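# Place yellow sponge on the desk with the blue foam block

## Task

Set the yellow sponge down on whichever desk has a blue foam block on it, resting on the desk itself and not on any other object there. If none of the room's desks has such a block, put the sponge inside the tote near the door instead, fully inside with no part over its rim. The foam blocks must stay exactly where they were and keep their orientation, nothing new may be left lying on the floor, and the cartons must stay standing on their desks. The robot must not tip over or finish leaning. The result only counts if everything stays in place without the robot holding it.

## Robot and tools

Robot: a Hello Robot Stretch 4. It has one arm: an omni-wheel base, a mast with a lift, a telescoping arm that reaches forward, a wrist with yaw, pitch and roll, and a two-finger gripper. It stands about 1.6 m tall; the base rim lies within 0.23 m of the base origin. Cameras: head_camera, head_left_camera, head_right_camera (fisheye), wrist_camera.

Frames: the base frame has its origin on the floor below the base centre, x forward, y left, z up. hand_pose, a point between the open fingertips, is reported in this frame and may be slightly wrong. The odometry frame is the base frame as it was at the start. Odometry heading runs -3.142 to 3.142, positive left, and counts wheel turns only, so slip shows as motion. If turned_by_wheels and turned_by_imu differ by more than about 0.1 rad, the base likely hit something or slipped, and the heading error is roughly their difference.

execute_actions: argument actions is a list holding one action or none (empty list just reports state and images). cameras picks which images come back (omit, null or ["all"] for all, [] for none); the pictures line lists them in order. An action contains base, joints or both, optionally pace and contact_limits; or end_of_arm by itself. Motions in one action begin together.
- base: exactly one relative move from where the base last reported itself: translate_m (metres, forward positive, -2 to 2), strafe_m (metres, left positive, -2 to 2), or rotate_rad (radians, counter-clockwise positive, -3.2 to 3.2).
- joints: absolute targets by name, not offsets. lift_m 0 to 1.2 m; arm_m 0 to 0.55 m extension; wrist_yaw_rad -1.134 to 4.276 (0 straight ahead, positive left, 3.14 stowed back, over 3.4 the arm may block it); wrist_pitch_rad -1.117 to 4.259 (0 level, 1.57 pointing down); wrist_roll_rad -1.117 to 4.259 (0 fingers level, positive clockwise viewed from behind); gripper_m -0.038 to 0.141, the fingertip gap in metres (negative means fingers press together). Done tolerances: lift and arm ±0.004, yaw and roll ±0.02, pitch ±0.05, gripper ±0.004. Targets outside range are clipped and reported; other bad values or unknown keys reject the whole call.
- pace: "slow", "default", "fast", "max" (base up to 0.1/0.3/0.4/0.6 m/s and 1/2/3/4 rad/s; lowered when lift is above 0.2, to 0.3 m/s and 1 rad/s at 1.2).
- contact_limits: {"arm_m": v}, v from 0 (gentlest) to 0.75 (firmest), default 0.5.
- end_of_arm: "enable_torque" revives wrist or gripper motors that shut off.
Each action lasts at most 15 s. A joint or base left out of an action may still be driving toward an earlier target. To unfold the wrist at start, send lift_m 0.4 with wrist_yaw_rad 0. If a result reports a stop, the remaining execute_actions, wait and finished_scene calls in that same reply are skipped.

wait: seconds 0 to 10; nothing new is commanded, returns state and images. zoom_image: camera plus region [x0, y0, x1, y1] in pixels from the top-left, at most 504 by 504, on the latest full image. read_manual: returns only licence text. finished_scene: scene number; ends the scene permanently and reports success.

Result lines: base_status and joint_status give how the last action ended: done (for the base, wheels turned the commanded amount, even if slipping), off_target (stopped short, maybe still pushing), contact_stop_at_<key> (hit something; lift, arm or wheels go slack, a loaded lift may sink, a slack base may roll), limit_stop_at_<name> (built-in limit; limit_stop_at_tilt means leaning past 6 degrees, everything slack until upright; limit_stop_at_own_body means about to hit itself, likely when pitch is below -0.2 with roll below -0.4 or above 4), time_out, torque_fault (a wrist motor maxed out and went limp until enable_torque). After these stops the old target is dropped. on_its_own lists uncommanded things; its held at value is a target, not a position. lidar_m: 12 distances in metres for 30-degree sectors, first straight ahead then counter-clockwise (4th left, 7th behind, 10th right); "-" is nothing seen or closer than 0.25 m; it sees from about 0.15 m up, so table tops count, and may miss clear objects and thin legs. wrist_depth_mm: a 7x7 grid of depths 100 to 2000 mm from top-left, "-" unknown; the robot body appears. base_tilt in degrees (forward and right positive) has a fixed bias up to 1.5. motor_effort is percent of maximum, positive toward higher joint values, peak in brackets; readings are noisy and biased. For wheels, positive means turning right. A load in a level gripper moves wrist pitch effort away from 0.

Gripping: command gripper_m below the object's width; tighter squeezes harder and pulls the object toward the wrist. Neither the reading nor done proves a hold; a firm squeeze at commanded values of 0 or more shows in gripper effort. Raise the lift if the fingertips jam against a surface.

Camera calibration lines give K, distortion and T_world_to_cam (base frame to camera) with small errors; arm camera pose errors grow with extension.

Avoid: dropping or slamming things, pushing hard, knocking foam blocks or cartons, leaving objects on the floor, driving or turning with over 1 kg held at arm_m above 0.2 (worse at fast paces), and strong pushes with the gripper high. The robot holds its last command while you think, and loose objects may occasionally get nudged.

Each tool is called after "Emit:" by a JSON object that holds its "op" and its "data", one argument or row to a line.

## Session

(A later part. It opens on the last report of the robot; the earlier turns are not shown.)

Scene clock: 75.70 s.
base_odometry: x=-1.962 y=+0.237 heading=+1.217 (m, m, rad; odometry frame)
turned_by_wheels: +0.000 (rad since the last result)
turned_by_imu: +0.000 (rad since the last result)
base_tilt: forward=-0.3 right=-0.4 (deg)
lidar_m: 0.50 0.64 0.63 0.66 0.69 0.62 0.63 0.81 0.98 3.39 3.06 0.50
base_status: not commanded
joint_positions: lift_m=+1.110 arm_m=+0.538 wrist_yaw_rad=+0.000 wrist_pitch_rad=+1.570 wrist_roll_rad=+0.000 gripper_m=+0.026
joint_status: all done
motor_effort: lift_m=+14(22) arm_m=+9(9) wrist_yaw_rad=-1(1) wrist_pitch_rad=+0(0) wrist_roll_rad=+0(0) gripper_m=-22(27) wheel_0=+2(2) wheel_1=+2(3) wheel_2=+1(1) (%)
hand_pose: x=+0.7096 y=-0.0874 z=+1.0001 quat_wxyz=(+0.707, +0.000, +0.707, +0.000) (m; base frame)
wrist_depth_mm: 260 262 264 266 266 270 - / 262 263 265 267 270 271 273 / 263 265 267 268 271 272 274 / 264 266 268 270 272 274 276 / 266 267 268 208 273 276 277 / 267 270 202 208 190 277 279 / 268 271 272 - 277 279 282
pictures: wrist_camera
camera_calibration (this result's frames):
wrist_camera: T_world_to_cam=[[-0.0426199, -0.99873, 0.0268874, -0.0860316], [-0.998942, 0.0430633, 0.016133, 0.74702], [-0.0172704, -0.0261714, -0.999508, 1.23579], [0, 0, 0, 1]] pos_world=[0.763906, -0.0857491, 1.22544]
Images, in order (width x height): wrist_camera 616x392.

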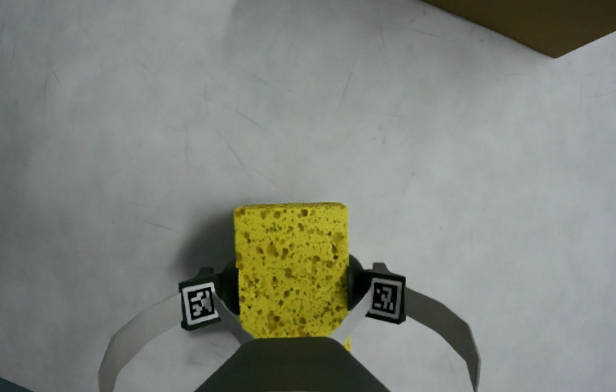

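Emit:
{"op": "execute_actions", "data": {
  "actions": [
    {"joints":{"lift_m":1.1}}
  ],
  "cameras": []
}}

Emit:
{"op": "execute_actions", "data": {
  "actions": [
    {"joints":{"gripper_m":0.11}}
  ],
  "cameras": []
}}

Emit:
{"op": "execute_actions", "data": {
  "actions": [
    {"joints":{"lift_m":1.19}}
  ],
  "cameras": ["wrist_camera","head_right_camera"]
}}

Emit:
{"op": "zoom_image", "data": {
  "camera": "head_right_camera",
  "region": [160,220,300,340]
}}

Scene clock: 79.80 s.
base_odometry: x=-1.962 y=+0.237 heading=+1.217 (m, m, rad; odometry frame)
turned_by_wheels: +0.000 (rad since the last result)
turned_by_imu: +0.001 (rad since the last result)
base_tilt: forward=-0.3 right=-0.3 (deg)
lidar_m: 0.50 0.66 0.64 0.66 0.68 0.60 0.63 0.80 0.97 3.39 3.06 0.44
base_status: not commanded
joint_positions: lift_m=+1.100 arm_m=+0.538 wrist_yaw_rad=+0.000 wrist_pitch_rad=+1.570 wrist_roll_rad=+0.000 gripper_m=+0.026
joint_status: all done
motor_effort: lift_m=+13(14) arm_m=+9(9) wrist_yaw_rad=-2(0) wrist_pitch_rad=+0(0) wrist_roll_rad=+0(1) gripper_m=-21(22) wheel_0=+2(2) wheel_1=+2(2) wheel_2=+1(1) (%)
hand_pose: x=+0.7096 y=-0.0874 z=+0.9901 quat_wxyz=(+0.707, +0.000, +0.707, +0.000) (m; base frame)
wrist_depth_mm: 251 252 255 256 257 259 - / 253 254 255 258 259 260 263 / 254 254 256 258 260 262 264 / 255 256 258 258 262 264 266 / 256 258 259 208 263 266 267 / 257 259 203 209 190 267 268 / 258 260 262 - 266 268 270
pictures: none
No camera images: the call's "cameras" was empty. Leave "cameras" out to get every camera's image.

Scene clock: 81.50 s.
base_odometry: x=-1.962 y=+0.237 heading=+1.217 (m, m, rad; odometry frame)
turned_by_wheels: +0.000 (rad since the last result)
turned_by_imu: +0.000 (rad since the last result)
base_tilt: forward=-0.2 right=-0.4 (deg)
lidar_m: 0.49 0.66 0.63 0.64 0.69 0.59 0.61 0.83 0.98 3.37 3.06 0.49
base_status: not commanded
joint_positions: lift_m=+1.100 arm_m=+0.538 wrist_yaw_rad=+0.000 wrist_pitch_rad=+1.570 wrist_roll_rad=+0.000 gripper_m=+0.110
joint_status: all done
motor_effort: lift_m=+13(13) arm_m=+9(9) wrist_yaw_rad=-1(2) wrist_pitch_rad=+0(0) wrist_roll_rad=+1(1) gripper_m=-3(28) wheel_0=+2(2) wheel_1=+2(2) wheel_2=+1(1) (%)
hand_pose: x=+0.7096 y=-0.0874 z=+0.9901 quat_wxyz=(+0.707, +0.000, +0.707, +0.000) (m; base frame)
wrist_depth_mm: 251 252 254 256 257 259 - / 253 253 255 257 259 262 263 / 254 255 257 259 260 263 264 / 255 256 258 258 262 264 266 / 256 257 259 217 263 265 267 / 257 258 216 217 200 267 268 / 259 259 263 - 266 268 271
pictures: none
No camera images: the call's "cameras" was empty. Leave "cameras" out to get every camera's image.

Scene clock: 82.87 s.
base_odometry: x=-1.962 y=+0.237 heading=+1.217 (m, m, rad; odometry frame)
turned_by_wheels: +0.000 (rad since the last result)
turned_by_imu: +0.000 (rad since the last result)
base_tilt: forward=-0.4 right=-0.3 (deg)
lidar_m: 0.51 0.64 0.63 0.65 0.68 0.61 0.62 0.77 0.96 3.41 3.10 0.49
base_status: not commanded
joint_positions: lift_m=+1.190 arm_m=+0.538 wrist_yaw_rad=+0.000 wrist_pitch_rad=+1.570 wrist_roll_rad=+0.000 gripper_m=+0.110
joint_status: all done
motor_effort: lift_m=+24(25) arm_m=+9(9) wrist_yaw_rad=-1(1) wrist_pitch_rad=+0(1) wrist_roll_rad=+1(1) gripper_m=+0(5) wheel_0=+2(2) wheel_1=+2(2) wheel_2=+1(1) (%)
hand_pose: x=+0.7096 y=-0.0874 z=+1.0793 quat_wxyz=(+0.707, +0.000, +0.707, +0.000) (m; base frame)
wrist_depth_mm: 338 340 342 343 345 278 - / 338 340 343 345 347 351 353 / 340 340 343 347 349 351 353 / 340 345 347 347 353 353 355 / 345 345 347 306 353 355 359 / 343 345 349 307 200 357 362 / 917 349 351 - 357 359 364
pictures: head_right_camera, wrist_camera
camera_calibration (this result's frames):
wrist_camera: T_world_to_cam=[[-0.0426198, -0.99873, 0.0268874, -0.0881598], [-0.998942, 0.0430632, 0.016133, 0.745748], [-0.0172704, -0.0261714, -0.999508, 1.31491], [0, 0, 0, 1]] pos_world=[0.763911, -0.0857491, 1.30461]
Images, in order (width x height): head_right_camera 420x672, wrist_camera 616x392.

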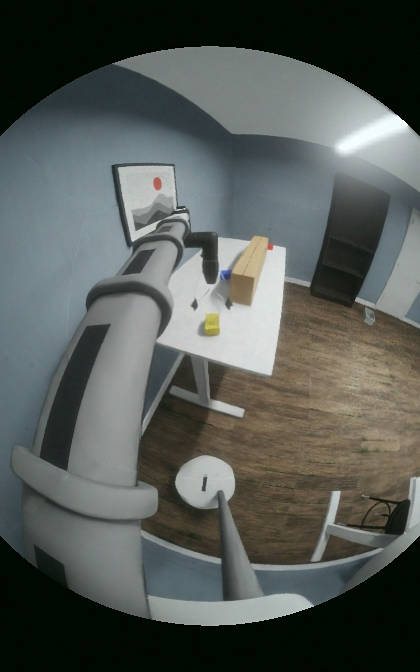

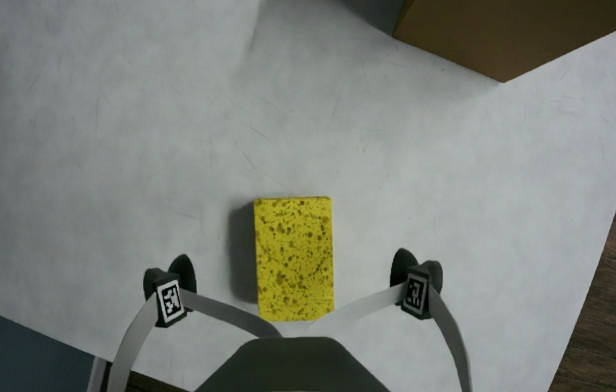

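Region (160, 220, 300, 340) of head_right_camera's 420x672 image, scaled by 3.600, with more detail than that image has; it fills the top 432 rows of this view, and the rest is white.

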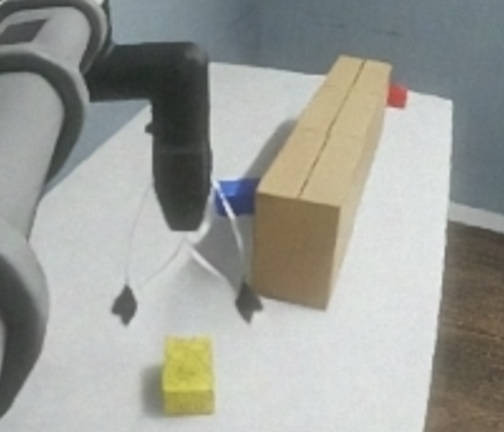

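Emit:
{"op": "finished_scene", "data": {
  "scene": 1
}}

The scene is finished: the task was done.


## Next scene

The same job, from a new start.

Emit:
{"op": "execute_actions", "data": {
  "actions": []
}}

Scene clock: 0.00 s.
base_odometry: x=+0.000 y=+0.000 heading=+0.000 (m, m, rad; odometry frame)
turned_by_wheels: +0.000 (rad since the last result)
turned_by_imu: +0.000 (rad since the last result)
base_tilt: forward=-0.3 right=-0.2 (deg)
lidar_m: 2.09 1.38 1.77 1.72 1.57 1.61 1.00 0.93 0.96 2.33 1.55 1.59
base_status: not commanded
joint_positions: lift_m=+0.160 arm_m=+0.002 wrist_yaw_rad=+3.223 wrist_pitch_rad=-0.011 wrist_roll_rad=-0.013 gripper_m=+0.057
joint_status: not commanded
motor_effort: lift_m=+20 arm_m=+0 wrist_yaw_rad=+0 wrist_pitch_rad=-7 wrist_roll_rad=+1 gripper_m=-7 wheel_0=+0 wheel_1=+1 wheel_2=+0 (%)
hand_pose: x=-0.1220 y=+0.0636 z=+0.3415 quat_wxyz=(-0.041, +0.006, -0.006, +0.999) (m; base frame)
wrist_depth_mm: - 134 255 - - - - / - 112 134 - - - - / - 115 138 - - - - / - 135 193 - - - - / 211 1661 1808 - - - 1921 / 216 1308 190 1255 193 1138 1078 / 217 778 878 - 854 768 788
pictures: head_camera, head_left_camera, head_right_camera, wrist_camera
camera_calibration (this result's frames):
wrist_camera: T_world_to_cam=[[-0.0548583, 0.998043, -0.030002, -0.0620383], [0.00813502, -0.0295995, -0.999529, 0.394713], [-0.998461, -0.0550765, -0.00649532, 0.110105], [0, 0, 0, 1]] pos_world=[0.103321, 0.0796644, 0.393381]
Images, in order (width x height): head_camera 420x560, head_left_camera 420x672, head_right_camera 420x672, wrist_camera 616x392.

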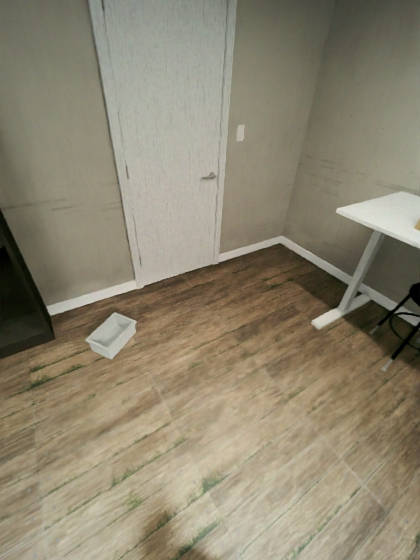

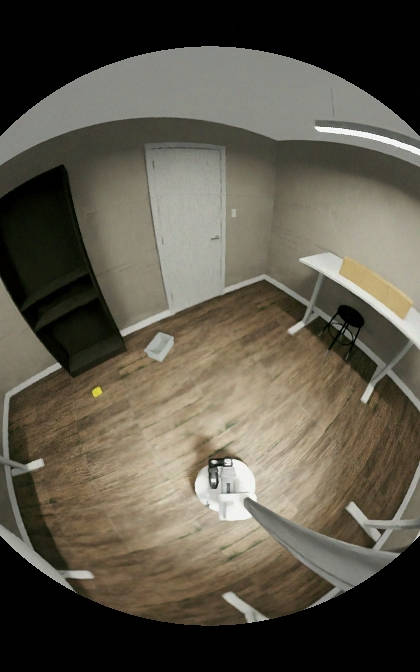

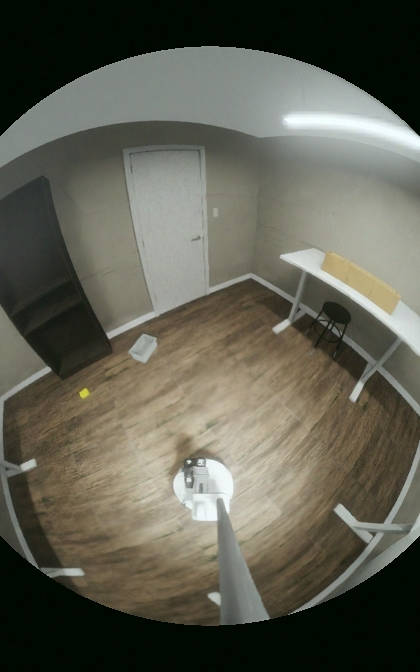

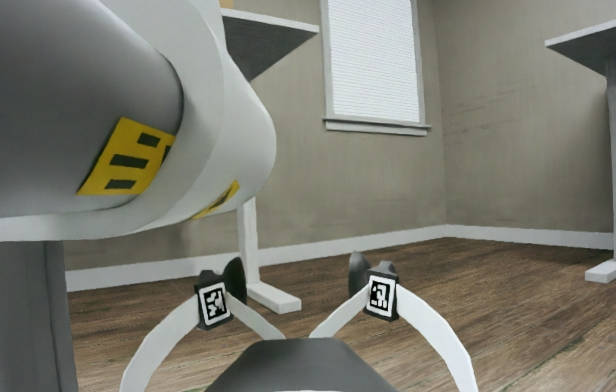

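Emit:
{"op": "execute_actions", "data": {
  "actions": [
    {"base":{"rotate_rad":1.12},"joints":{"lift_m":0.4,"wrist_yaw_rad":0,"gripper_m":0.135},"pace":"fast"}
  ],
  "cameras": ["head_left_camera"]
}}

Emit:
{"op": "execute_actions", "data": {
  "actions": [
    {"base":{"translate_m":1.03},"joints":{"wrist_pitch_rad":1.57,"arm_m":0.2},"pace":"fast"}
  ],
  "cameras": ["head_left_camera","wrist_camera"]
}}

Scene clock: 7.57 s.
base_odometry: x=+0.000 y=+0.000 heading=+1.120 (m, m, rad; odometry frame)
turned_by_wheels: +1.120 (rad since the last result)
turned_by_imu: +1.133 (rad since the last result)
base_tilt: forward=-0.3 right=-0.4 (deg)
lidar_m: 1.78 1.64 1.59 1.66 0.95 0.91 0.98 1.65 1.57 1.64 2.04 1.33
base_status: done
joint_positions: lift_m=+0.400 arm_m=+0.002 wrist_yaw_rad=+0.000 wrist_pitch_rad=-0.011 wrist_roll_rad=-0.013 gripper_m=+0.135
joint_status: all done
motor_effort: lift_m=+24(29) arm_m=+0(0) wrist_yaw_rad=-3(5) wrist_pitch_rad=-6(7) wrist_roll_rad=-1(1) gripper_m=-2(7) wheel_0=-1(8) wheel_1=+0(10) wheel_2=+0(8) (%)
hand_pose: x=+0.4612 y=-0.0873 z=+0.5811 quat_wxyz=(+1.000, -0.007, -0.006, +0.000) (m; base frame)
wrist_depth_mm: - - - 1808 1708 1537 1430 / - - - 1808 1661 1537 1430 / - - - 1808 1661 1537 1430 / - - - 1863 1756 1576 1464 / - - - 1921 1708 1537 1464 / - 202 1708 1756 1464 1537 1464 / 1397 1336 1397 - 1366 1205 1098
pictures: head_left_camera
Images, in order (width x height): head_left_camera 420x672.

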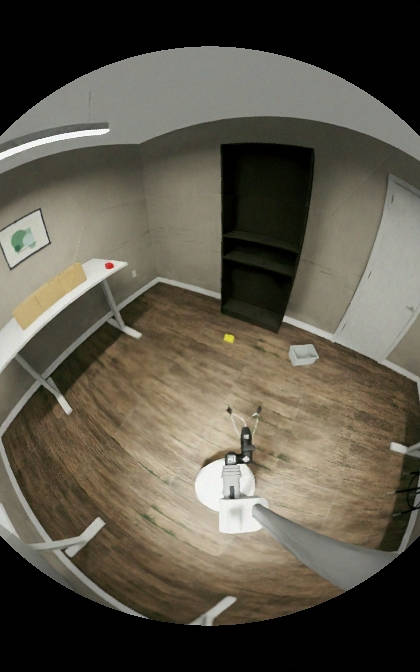

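Scene clock: 11.43 s.
base_odometry: x=+0.449 y=+0.927 heading=+1.120 (m, m, rad; odometry frame)
turned_by_wheels: +0.000 (rad since the last result)
turned_by_imu: +0.001 (rad since the last result)
base_tilt: forward=-0.3 right=-0.3 (deg)
lidar_m: 0.88 1.57 1.08 1.12 1.54 1.80 2.47 2.18 2.11 0.77 0.79 0.82
base_status: done
joint_positions: lift_m=+0.400 arm_m=+0.198 wrist_yaw_rad=+0.000 wrist_pitch_rad=+1.570 wrist_roll_rad=-0.013 gripper_m=+0.135
joint_status: all done
motor_effort: lift_m=+24(24) arm_m=+9(8) wrist_yaw_rad=-1(3) wrist_pitch_rad=+1(3) wrist_roll_rad=-1(0) gripper_m=-1(4) wheel_0=+0(8) wheel_1=+0(5) wheel_2=+1(14) (%)
hand_pose: x=+0.3696 y=-0.0874 z=+0.2893 quat_wxyz=(+0.707, -0.005, +0.707, +0.005) (m; base frame)
wrist_depth_mm: 496 496 504 504 512 512 508 / 496 500 504 508 512 512 517 / 496 504 508 462 512 517 517 / 500 504 508 512 512 517 521 / 500 504 508 508 517 521 521 / 508 203 512 512 517 521 521 / 504 512 512 - 521 521 525
pictures: head_left_camera, wrist_camera
camera_calibration (this result's frames):
wrist_camera: T_world_to_cam=[[-0.0296733, -0.999198, 0.026898, -0.0862396], [-0.999417, 0.0301128, 0.0160845, 0.417905], [-0.0168815, -0.026405, -0.999509, 0.519296], [0, 0, 0, 1]] pos_world=[0.423869, -0.0850427, 0.514639]
Images, in order (width x height): head_left_camera 420x672, wrist_camera 616x392.

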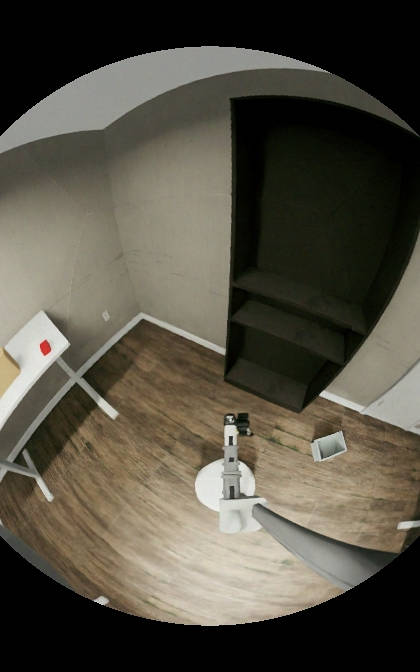

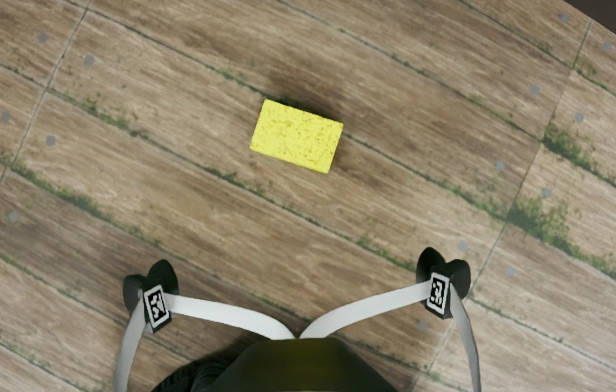

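Emit:
{"op": "execute_actions", "data": {
  "actions": [
    {"joints":{"wrist_roll_rad":1.87,"arm_m":0.32,"lift_m":0.21}}
  ],
  "cameras": ["wrist_camera"]
}}

Emit:
{"op": "execute_actions", "data": {
  "actions": [
    {"joints":{"lift_m":0.15,"gripper_m":0.11}}
  ],
  "cameras": ["wrist_camera"]
}}

Scene clock: 16.43 s.
base_odometry: x=+0.449 y=+0.927 heading=+1.120 (m, m, rad; odometry frame)
turned_by_wheels: +0.000 (rad since the last result)
turned_by_imu: +0.001 (rad since the last result)
base_tilt: forward=-0.3 right=-0.3 (deg)
lidar_m: 0.84 1.61 1.08 1.13 1.54 1.79 2.45 2.17 2.09 0.76 0.82 0.82
base_status: not commanded
joint_positions: lift_m=+0.210 arm_m=+0.318 wrist_yaw_rad=+0.000 wrist_pitch_rad=+1.570 wrist_roll_rad=+1.870 gripper_m=+0.135
joint_status: all done
motor_effort: lift_m=+14(24) arm_m=+9(9) wrist_yaw_rad=-1(1) wrist_pitch_rad=+0(1) wrist_roll_rad=+1(5) gripper_m=-1(0) wheel_0=+0(0) wheel_1=+1(0) wheel_2=+1(1) (%)
hand_pose: x=+0.4895 y=-0.0874 z=+0.1002 quat_wxyz=(+0.420, +0.569, +0.420, -0.569) (m; base frame)
wrist_depth_mm: 312 315 319 322 325 329 330 / 312 314 319 322 325 327 332 / 310 315 317 322 325 329 332 / 312 315 319 278 325 329 332 / 314 315 319 278 325 329 332 / 312 203 319 277 325 330 330 / 314 317 319 - 327 330 332
pictures: wrist_camera
camera_calibration (this result's frames):
wrist_camera: T_world_to_cam=[[-0.941873, 0.334948, 0.0261602, 0.485671], [0.33544, 0.941902, 0.0173312, -0.0330678], [-0.0188353, 0.025099, -0.999508, 0.337687], [0, 0, 0, 1]] pos_world=[0.474893, -0.140003, 0.325388]
Images, in order (width x height): wrist_camera 616x392.

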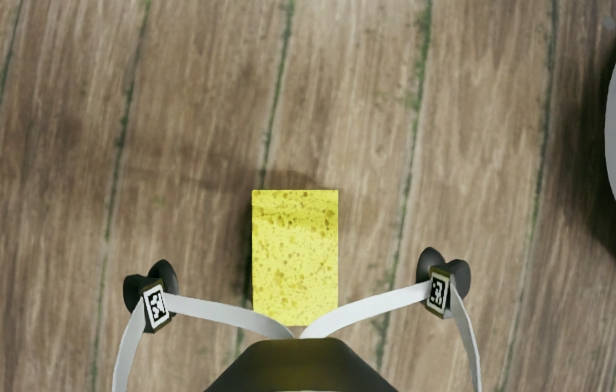

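Scene clock: 17.60 s.
base_odometry: x=+0.449 y=+0.927 heading=+1.120 (m, m, rad; odometry frame)
turned_by_wheels: +0.000 (rad since the last result)
turned_by_imu: +0.000 (rad since the last result)
base_tilt: forward=-0.3 right=-0.3 (deg)
lidar_m: 0.83 1.60 1.08 1.13 1.54 1.80 2.48 2.17 2.09 0.75 0.79 0.82
base_status: not commanded
joint_positions: lift_m=+0.150 arm_m=+0.318 wrist_yaw_rad=+0.000 wrist_pitch_rad=+1.570 wrist_roll_rad=+1.870 gripper_m=+0.110
joint_status: all done
motor_effort: lift_m=+14(16) arm_m=+9(9) wrist_yaw_rad=-1(1) wrist_pitch_rad=+0(0) wrist_roll_rad=+1(1) gripper_m=-2(4) wheel_0=+0(0) wheel_1=+1(1) wheel_2=+1(1) (%)
hand_pose: x=+0.4895 y=-0.0874 z=+0.0401 quat_wxyz=(+0.420, +0.569, +0.420, -0.569) (m; base frame)
wrist_depth_mm: 254 256 258 262 264 266 270 / 254 256 259 263 264 267 270 / 254 257 259 263 265 267 271 / 254 257 259 219 265 268 271 / 255 258 259 217 264 268 271 / 255 257 217 217 265 268 272 / 255 256 259 - 266 268 272
pictures: wrist_camera
camera_calibration (this result's frames):
wrist_camera: T_world_to_cam=[[-0.941872, 0.334952, 0.0261603, 0.487242], [0.335444, 0.941901, 0.0173312, -0.0320305], [-0.0188353, 0.0250991, -0.999508, 0.277713], [0, 0, 0, 1]] pos_world=[0.474895, -0.140003, 0.265385]
Images, in order (width x height): wrist_camera 616x392.

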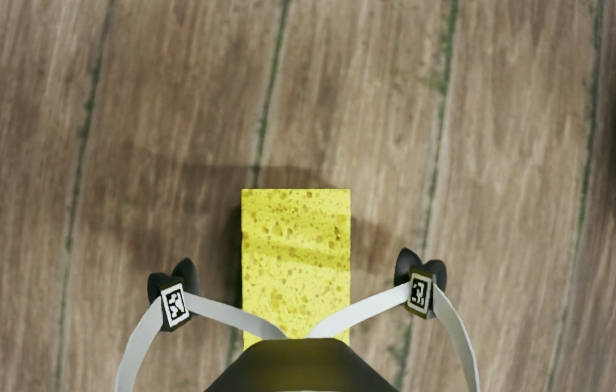

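Emit:
{"op": "execute_actions", "data": {
  "actions": [
    {"joints":{"gripper_m":0.025}}
  ],
  "cameras": []
}}

Emit:
{"op": "execute_actions", "data": {
  "actions": [
    {"base":{"rotate_rad":2.2},"joints":{"lift_m":0.45,"wrist_roll_rad":0,"arm_m":0.12}}
  ]
}}

Scene clock: 22.83 s.
base_odometry: x=+0.449 y=+0.927 heading=+1.120 (m, m, rad; odometry frame)
turned_by_wheels: +0.000 (rad since the last result)
turned_by_imu: +0.001 (rad since the last result)
base_tilt: forward=-0.3 right=-0.4 (deg)
lidar_m: 0.85 1.62 1.09 1.12 1.53 1.78 2.46 2.16 2.08 0.78 0.80 0.83
base_status: not commanded
joint_positions: lift_m=+0.150 arm_m=+0.318 wrist_yaw_rad=+0.000 wrist_pitch_rad=+1.570 wrist_roll_rad=+1.870 gripper_m=+0.026
joint_status: all done
motor_effort: lift_m=+14(14) arm_m=+9(9) wrist_yaw_rad=-1(1) wrist_pitch_rad=+0(0) wrist_roll_rad=+1(1) gripper_m=-24(24) wheel_0=+0(0) wheel_1=+1(1) wheel_2=+1(1) (%)
hand_pose: x=+0.4895 y=-0.0874 z=+0.0401 quat_wxyz=(+0.420, +0.569, +0.420, -0.569) (m; base frame)
wrist_depth_mm: 253 256 258 262 265 267 271 / 254 256 259 263 264 267 270 / 254 256 259 262 265 268 270 / 254 257 259 208 266 268 271 / 254 257 258 208 265 268 271 / 255 257 193 208 187 268 271 / 255 257 259 - 266 268 271
pictures: none
No camera images: the call's "cameras" was empty. Leave "cameras" out to get every camera's image.

Scene clock: 25.23 s.
base_odometry: x=+0.449 y=+0.927 heading=-2.963 (m, m, rad; odometry frame)
turned_by_wheels: +2.200 (rad since the last result)
turned_by_imu: +2.223 (rad since the last result)
base_tilt: forward=-0.3 right=-0.3 (deg)
lidar_m: 1.69 1.80 1.96 2.11 2.10 0.76 0.85 0.81 0.91 1.82 1.08 1.16
base_status: done
joint_positions: lift_m=+0.450 arm_m=+0.122 wrist_yaw_rad=+0.000 wrist_pitch_rad=+1.570 wrist_roll_rad=+0.000 gripper_m=+0.026
joint_status: all done
motor_effort: lift_m=+24(28) arm_m=-9(10) wrist_yaw_rad=-1(1) wrist_pitch_rad=+0(0) wrist_roll_rad=-1(5) gripper_m=-25(20) wheel_0=+0(8) wheel_1=+0(9) wheel_2=-2(10) (%)
hand_pose: x=+0.2928 y=-0.0874 z=+0.3393 quat_wxyz=(+0.707, +0.000, +0.707, +0.000) (m; base frame)
wrist_depth_mm: 544 549 549 554 554 559 559 / 544 549 549 559 559 564 569 / 549 549 549 559 564 564 569 / 549 554 554 208 564 569 574 / 554 554 559 208 564 574 574 / 554 554 193 208 187 569 580 / 559 355 351 - 574 574 580
pictures: head_camera, head_left_camera, head_right_camera, wrist_camera
camera_calibration (this result's frames):
wrist_camera: T_world_to_cam=[[-0.0431769, -0.998706, 0.0268876, -0.0858618], [-0.998918, 0.0436209, 0.016151, 0.341368], [-0.017303, -0.0261612, -0.999508, 0.568093], [0, 0, 0, 1]] pos_world=[0.347121, -0.0857795, 0.564609]
Images, in order (width x height): head_camera 420x560, head_left_camera 420x672, head_right_camera 420x672, wrist_camera 616x392.

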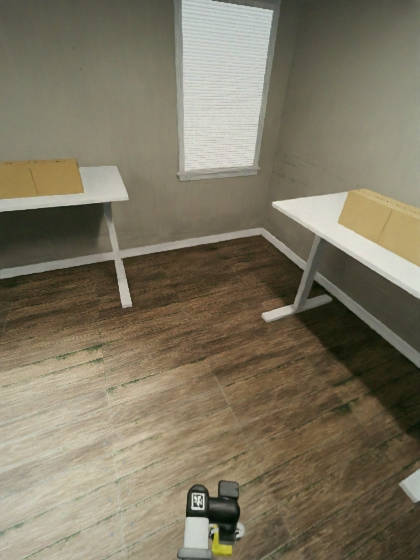

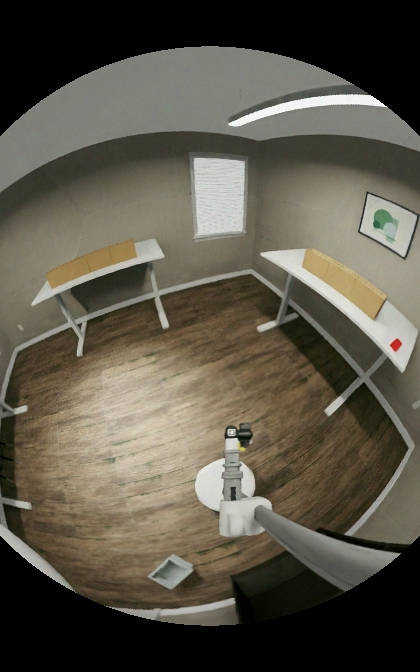

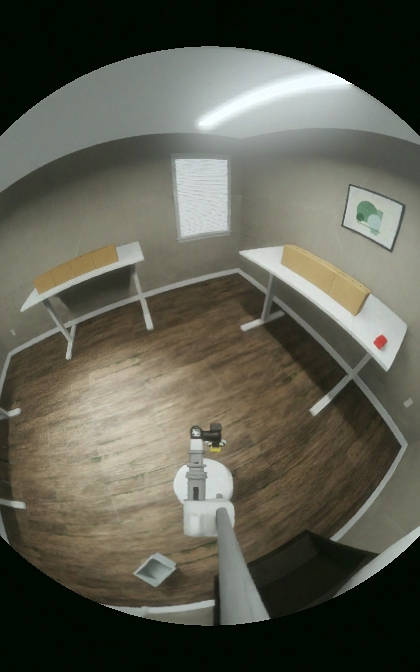

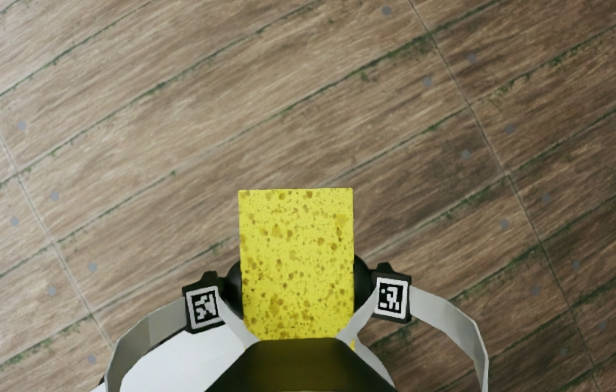

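Emit:
{"op": "execute_actions", "data": {
  "actions": [
    {"base":{"translate_m":2.0},"joints":{"arm_m":0.05},"pace":"max"}
  ],
  "cameras": []
}}

Emit:
{"op": "execute_actions", "data": {
  "actions": [
    {"base":{"rotate_rad":2.3},"pace":"fast"}
  ],
  "cameras": ["head_left_camera","head_right_camera"]
}}

Scene clock: 35.30 s.
base_odometry: x=-1.520 y=+0.572 heading=-2.963 (m, m, rad; odometry frame)
turned_by_wheels: +0.000 (rad since the last result)
turned_by_imu: +0.003 (rad since the last result)
base_tilt: forward=-0.4 right=-0.3 (deg)
lidar_m: 0.79 0.78 0.76 0.60 0.58 3.21 2.68 0.72 0.45 0.58 1.06 1.03
base_status: done
joint_positions: lift_m=+0.450 arm_m=+0.052 wrist_yaw_rad=+0.000 wrist_pitch_rad=+1.570 wrist_roll_rad=+0.000 gripper_m=+0.026
joint_status: all done
motor_effort: lift_m=+23(24) arm_m=-9(9) wrist_yaw_rad=+0(0) wrist_pitch_rad=+0(1) wrist_roll_rad=-1(1) gripper_m=-22(25) wheel_0=+0(9) wheel_1=+0(11) wheel_2=+2(14) (%)
hand_pose: x=+0.2227 y=-0.0874 z=+0.3394 quat_wxyz=(+0.707, +0.000, +0.707, +0.000) (m; base frame)
wrist_depth_mm: 539 544 549 554 559 559 564 / 544 549 549 559 559 559 564 / 549 549 554 559 559 564 564 / 549 549 559 208 564 564 569 / 554 554 379 208 564 569 574 / 554 355 193 208 187 574 574 / 554 349 349 - 387 574 574
pictures: none
No camera images: the call's "cameras" was empty. Leave "cameras" out to get every camera's image.

Scene clock: 37.33 s.
base_odometry: x=-1.520 y=+0.572 heading=-0.663 (m, m, rad; odometry frame)
turned_by_wheels: +2.300 (rad since the last result)
turned_by_imu: +2.324 (rad since the last result)
base_tilt: forward=-0.3 right=-0.3 (deg)
lidar_m: 2.96 2.70 2.67 0.48 0.42 0.78 1.06 0.91 0.79 0.80 0.67 0.58
base_status: done
joint_positions: lift_m=+0.450 arm_m=+0.052 wrist_yaw_rad=+0.000 wrist_pitch_rad=+1.570 wrist_roll_rad=+0.000 gripper_m=+0.026
joint_status: not commanded
motor_effort: lift_m=+23(22) arm_m=-9(9) wrist_yaw_rad=-1(2) wrist_pitch_rad=+1(1) wrist_roll_rad=-1(2) gripper_m=-24(23) wheel_0=+0(11) wheel_1=+0(10) wheel_2=+0(11) (%)
hand_pose: x=+0.2228 y=-0.0874 z=+0.3394 quat_wxyz=(+0.707, +0.000, +0.707, +0.000) (m; base frame)
wrist_depth_mm: 544 544 549 554 554 564 564 / 549 544 554 554 559 559 569 / 549 549 554 559 564 564 564 / 549 554 554 208 564 569 574 / 554 554 377 208 564 569 574 / 554 355 193 208 187 569 574 / 554 349 349 - 387 574 580
pictures: head_left_camera, head_right_camera
Images, in order (width x height): head_left_camera 420x672, head_right_camera 420x672.

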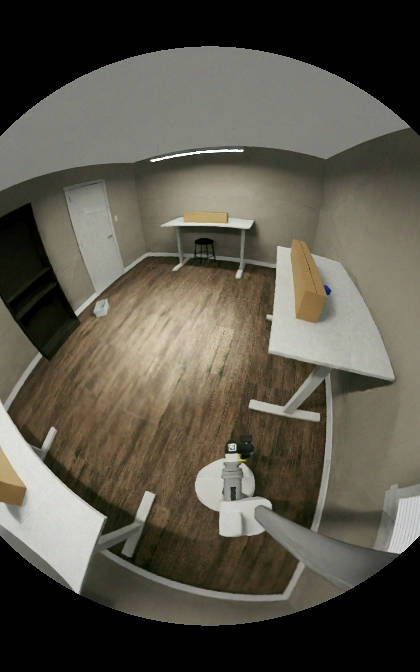

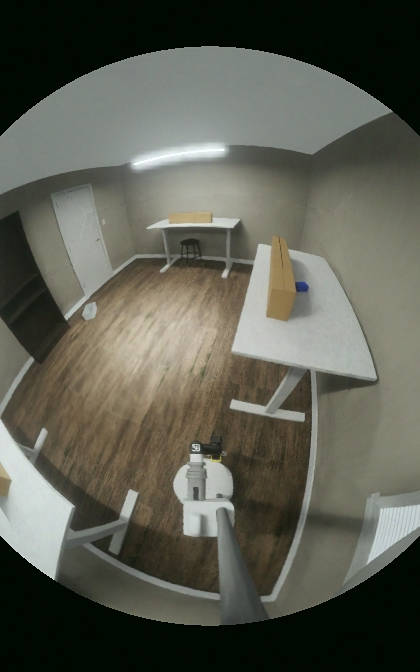

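Emit:
{"op": "execute_actions", "data": {
  "actions": [
    {"base":{"rotate_rad":-0.67},"joints":{"lift_m":1.2,"arm_m":0.25},"pace":"fast"}
  ],
  "cameras": ["wrist_camera","head_right_camera"]
}}

Scene clock: 43.77 s.
base_odometry: x=-1.520 y=+0.572 heading=-1.333 (m, m, rad; odometry frame)
turned_by_wheels: -0.670 (rad since the last result)
turned_by_imu: -0.675 (rad since the last result)
base_tilt: forward=-0.3 right=-0.3 (deg)
lidar_m: 0.59 0.58 3.29 2.64 0.63 0.45 0.64 1.06 1.00 0.79 0.79 0.72
base_status: done
joint_positions: lift_m=+1.200 arm_m=+0.248 wrist_yaw_rad=+0.000 wrist_pitch_rad=+1.570 wrist_roll_rad=+0.000 gripper_m=+0.026
joint_status: all done
motor_effort: lift_m=+24(25) arm_m=+9(8) wrist_yaw_rad=-2(2) wrist_pitch_rad=+0(1) wrist_roll_rad=+0(1) gripper_m=-26(23) wheel_0=+2(8) wheel_1=+2(9) wheel_2=+2(9) (%)
hand_pose: x=+0.4196 y=-0.0874 z=+1.0893 quat_wxyz=(+0.707, +0.000, +0.707, +0.000) (m; base frame)
wrist_depth_mm: 347 351 1281 1281 1255 891 683 / 351 1281 1281 1255 1281 1008 741 / 1281 1281 1281 1308 1281 1118 831 / 1281 1281 1281 208 1308 1281 904 / 1281 1281 1308 208 1308 1336 1025 / 1281 1281 193 208 187 1336 1160 / 1308 1308 1308 - 1336 1336 1255
pictures: head_right_camera, wrist_camera
camera_calibration (this result's frames):
wrist_camera: T_world_to_cam=[[-0.0429548, -0.998715, 0.026889, -0.10065], [-0.998927, 0.0433995, 0.0161783, 0.455837], [-0.0173245, -0.0261652, -0.999508, 1.31993], [0, 0, 0, 1]] pos_world=[0.473892, -0.0857674, 1.31461]
Images, in order (width x height): head_right_camera 420x672, wrist_camera 616x392.

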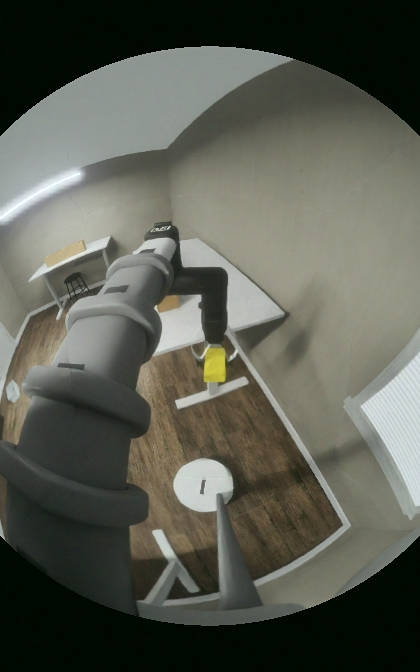

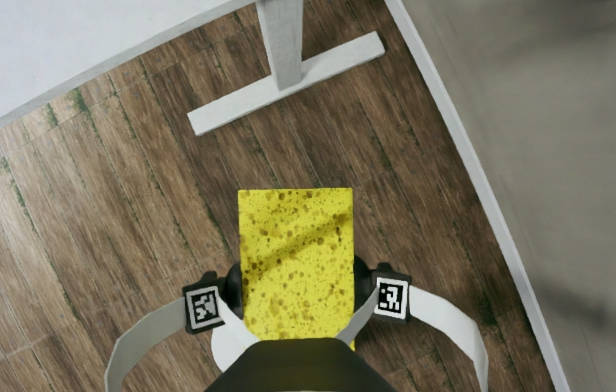

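Edge at x≈0.68; same desk height.

Emit:
{"op": "execute_actions", "data": {
  "actions": [
    {"base":{"translate_m":0.15},"joints":{"arm_m":0.54}}
  ],
  "cameras": ["wrist_camera","head_left_camera"]
}}

Scene clock: 47.57 s.
base_odometry: x=-1.484 y=+0.426 heading=-1.332 (m, m, rad; odometry frame)
turned_by_wheels: +0.000 (rad since the last result)
turned_by_imu: +0.001 (rad since the last result)
base_tilt: forward=-0.2 right=-0.3 (deg)
lidar_m: 0.44 0.44 3.03 2.66 1.02 0.58 0.74 1.19 0.93 0.74 0.76 0.56
base_status: done
joint_positions: lift_m=+1.200 arm_m=+0.538 wrist_yaw_rad=+0.000 wrist_pitch_rad=+1.570 wrist_roll_rad=+0.000 gripper_m=+0.026
joint_status: all done
motor_effort: lift_m=+24(24) arm_m=+9(11) wrist_yaw_rad=-1(2) wrist_pitch_rad=+1(0) wrist_roll_rad=+0(1) gripper_m=-23(27) wheel_0=+1(6) wheel_1=+2(8) wheel_2=-1(6) (%)
hand_pose: x=+0.7096 y=-0.0874 z=+1.0893 quat_wxyz=(+0.707, +0.000, +0.707, +0.000) (m; base frame)
wrist_depth_mm: 347 349 353 355 357 359 362 / 347 351 353 355 357 359 362 / 309 353 355 357 362 362 364 / 277 355 357 208 362 364 366 / 334 357 357 208 362 366 368 / 355 357 193 208 187 366 768 / 357 357 362 - 366 1281 931
pictures: head_left_camera, wrist_camera
camera_calibration (this result's frames):
wrist_camera: T_world_to_cam=[[-0.0429669, -0.998715, 0.0268862, -0.0881816], [-0.998927, 0.0434099, 0.0161148, 0.745589], [-0.0172612, -0.026165, -0.999509, 1.32491], [0, 0, 0, 1]] pos_world=[0.76387, -0.085768, 1.31461]
Images, in order (width x height): head_left_camera 420x672, wrist_camera 616x392.

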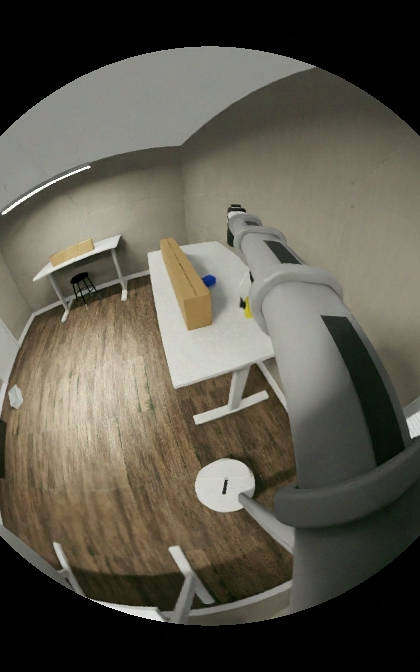

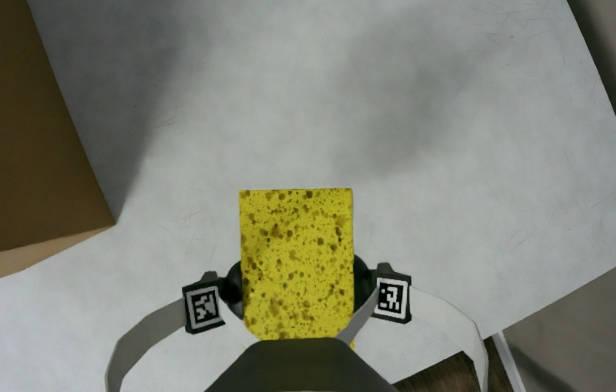

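Emit:
{"op": "execute_actions", "data": {
  "actions": [
    {"joints":{"lift_m":1.101}}
  ],
  "cameras": []
}}

Emit:
{"op": "execute_actions", "data": {
  "actions": [
    {"joints":{"gripper_m":0.1}}
  ],
  "cameras": []
}}

Emit:
{"op": "execute_actions", "data": {
  "actions": [
    {"joints":{"lift_m":1.18}}
  ],
  "cameras": ["wrist_camera","head_left_camera"]
}}

Scene clock: 54.33 s.
base_odometry: x=-1.484 y=+0.426 heading=-1.332 (m, m, rad; odometry frame)
turned_by_wheels: +0.000 (rad since the last result)
turned_by_imu: +0.001 (rad since the last result)
base_tilt: forward=-0.4 right=-0.3 (deg)
lidar_m: 0.45 0.45 3.03 2.65 1.03 0.56 0.74 1.19 0.93 0.74 0.77 0.58
base_status: not commanded
joint_positions: lift_m=+1.101 arm_m=+0.538 wrist_yaw_rad=+0.000 wrist_pitch_rad=+1.570 wrist_roll_rad=+0.000 gripper_m=+0.026
joint_status: all done
motor_effort: lift_m=+14(24) arm_m=+9(9) wrist_yaw_rad=-2(1) wrist_pitch_rad=+1(0) wrist_roll_rad=-1(1) gripper_m=-25(26) wheel_0=+1(1) wheel_1=+2(2) wheel_2=-1(1) (%)
hand_pose: x=+0.7096 y=-0.0874 z=+0.9912 quat_wxyz=(+0.707, +0.000, +0.707, +0.000) (m; base frame)
wrist_depth_mm: 254 255 256 258 259 262 263 / 254 256 258 259 260 263 264 / 256 257 259 259 263 264 264 / 256 258 259 208 263 265 267 / 258 259 260 208 264 266 267 / 259 260 193 208 186 267 268 / 259 260 264 - 266 270 270
pictures: none
No camera images: the call's "cameras" was empty. Leave "cameras" out to get every camera's image.

Scene clock: 55.90 s.
base_odometry: x=-1.484 y=+0.426 heading=-1.332 (m, m, rad; odometry frame)
turned_by_wheels: +0.000 (rad since the last result)
turned_by_imu: +0.000 (rad since the last result)
base_tilt: forward=-0.3 right=-0.4 (deg)
lidar_m: 0.47 0.44 3.03 2.70 1.03 0.55 0.74 1.20 0.96 0.73 0.76 0.55
base_status: not commanded
joint_positions: lift_m=+1.101 arm_m=+0.538 wrist_yaw_rad=+0.000 wrist_pitch_rad=+1.570 wrist_roll_rad=+0.000 gripper_m=+0.100
joint_status: all done
motor_effort: lift_m=+14(14) arm_m=+9(9) wrist_yaw_rad=-1(2) wrist_pitch_rad=+1(1) wrist_roll_rad=-1(1) gripper_m=-4(23) wheel_0=+1(1) wheel_1=+2(2) wheel_2=-1(1) (%)
hand_pose: x=+0.7096 y=-0.0874 z=+0.9912 quat_wxyz=(+0.707, +0.000, +0.707, +0.000) (m; base frame)
wrist_depth_mm: 253 255 256 258 259 262 264 / 254 256 258 259 262 263 263 / 255 257 258 260 262 264 266 / 257 258 259 217 263 265 267 / 257 259 260 217 264 266 267 / 259 260 213 219 198 267 268 / 260 260 263 - 267 268 271
pictures: none
No camera images: the call's "cameras" was empty. Leave "cameras" out to get every camera's image.

Scene clock: 57.20 s.
base_odometry: x=-1.484 y=+0.426 heading=-1.332 (m, m, rad; odometry frame)
turned_by_wheels: +0.000 (rad since the last result)
turned_by_imu: +0.000 (rad since the last result)
base_tilt: forward=-0.3 right=-0.3 (deg)
lidar_m: 0.44 0.43 3.03 2.66 1.01 0.57 0.71 1.20 0.95 0.75 0.75 0.57
base_status: not commanded
joint_positions: lift_m=+1.180 arm_m=+0.538 wrist_yaw_rad=+0.000 wrist_pitch_rad=+1.570 wrist_roll_rad=+0.000 gripper_m=+0.100
joint_status: all done
motor_effort: lift_m=+24(28) arm_m=+9(9) wrist_yaw_rad=-2(1) wrist_pitch_rad=+0(0) wrist_roll_rad=-1(1) gripper_m=-2(2) wheel_0=+1(1) wheel_1=+2(2) wheel_2=-1(1) (%)
hand_pose: x=+0.7096 y=-0.0874 z=+1.0693 quat_wxyz=(+0.707, +0.000, +0.707, +0.000) (m; base frame)
wrist_depth_mm: 330 330 332 336 338 340 342 / 330 332 334 336 338 342 343 / 307 334 338 338 340 343 343 / 278 334 338 297 342 343 345 / 334 336 338 296 343 345 347 / 336 338 213 297 197 347 349 / 338 338 340 - 345 1138 917
pictures: head_left_camera, wrist_camera
camera_calibration (this result's frames):
wrist_camera: T_world_to_cam=[[-0.0429668, -0.998715, 0.0268862, -0.0876435], [-0.998927, 0.0434098, 0.0161145, 0.745918], [-0.0172609, -0.026165, -0.999509, 1.30491], [0, 0, 0, 1]] pos_world=[0.763876, -0.085768, 1.29461]
Images, in order (width x height): head_left_camera 420x672, wrist_camera 616x392.

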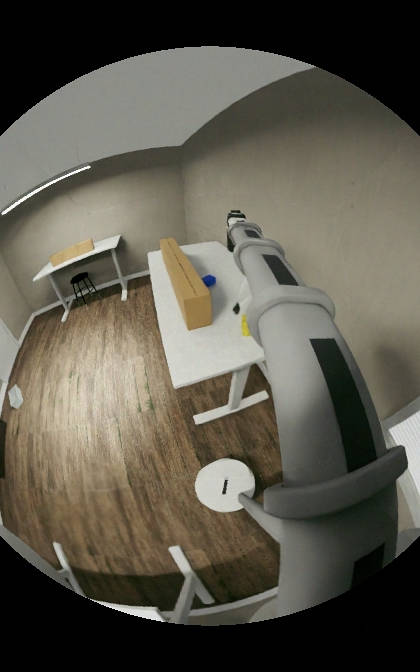

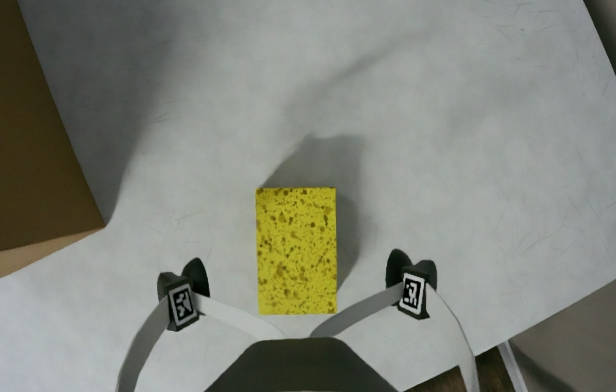

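Emit:
{"op": "finished_scene", "data": {
  "scene": 2
}}

The scene is finished: the task was done.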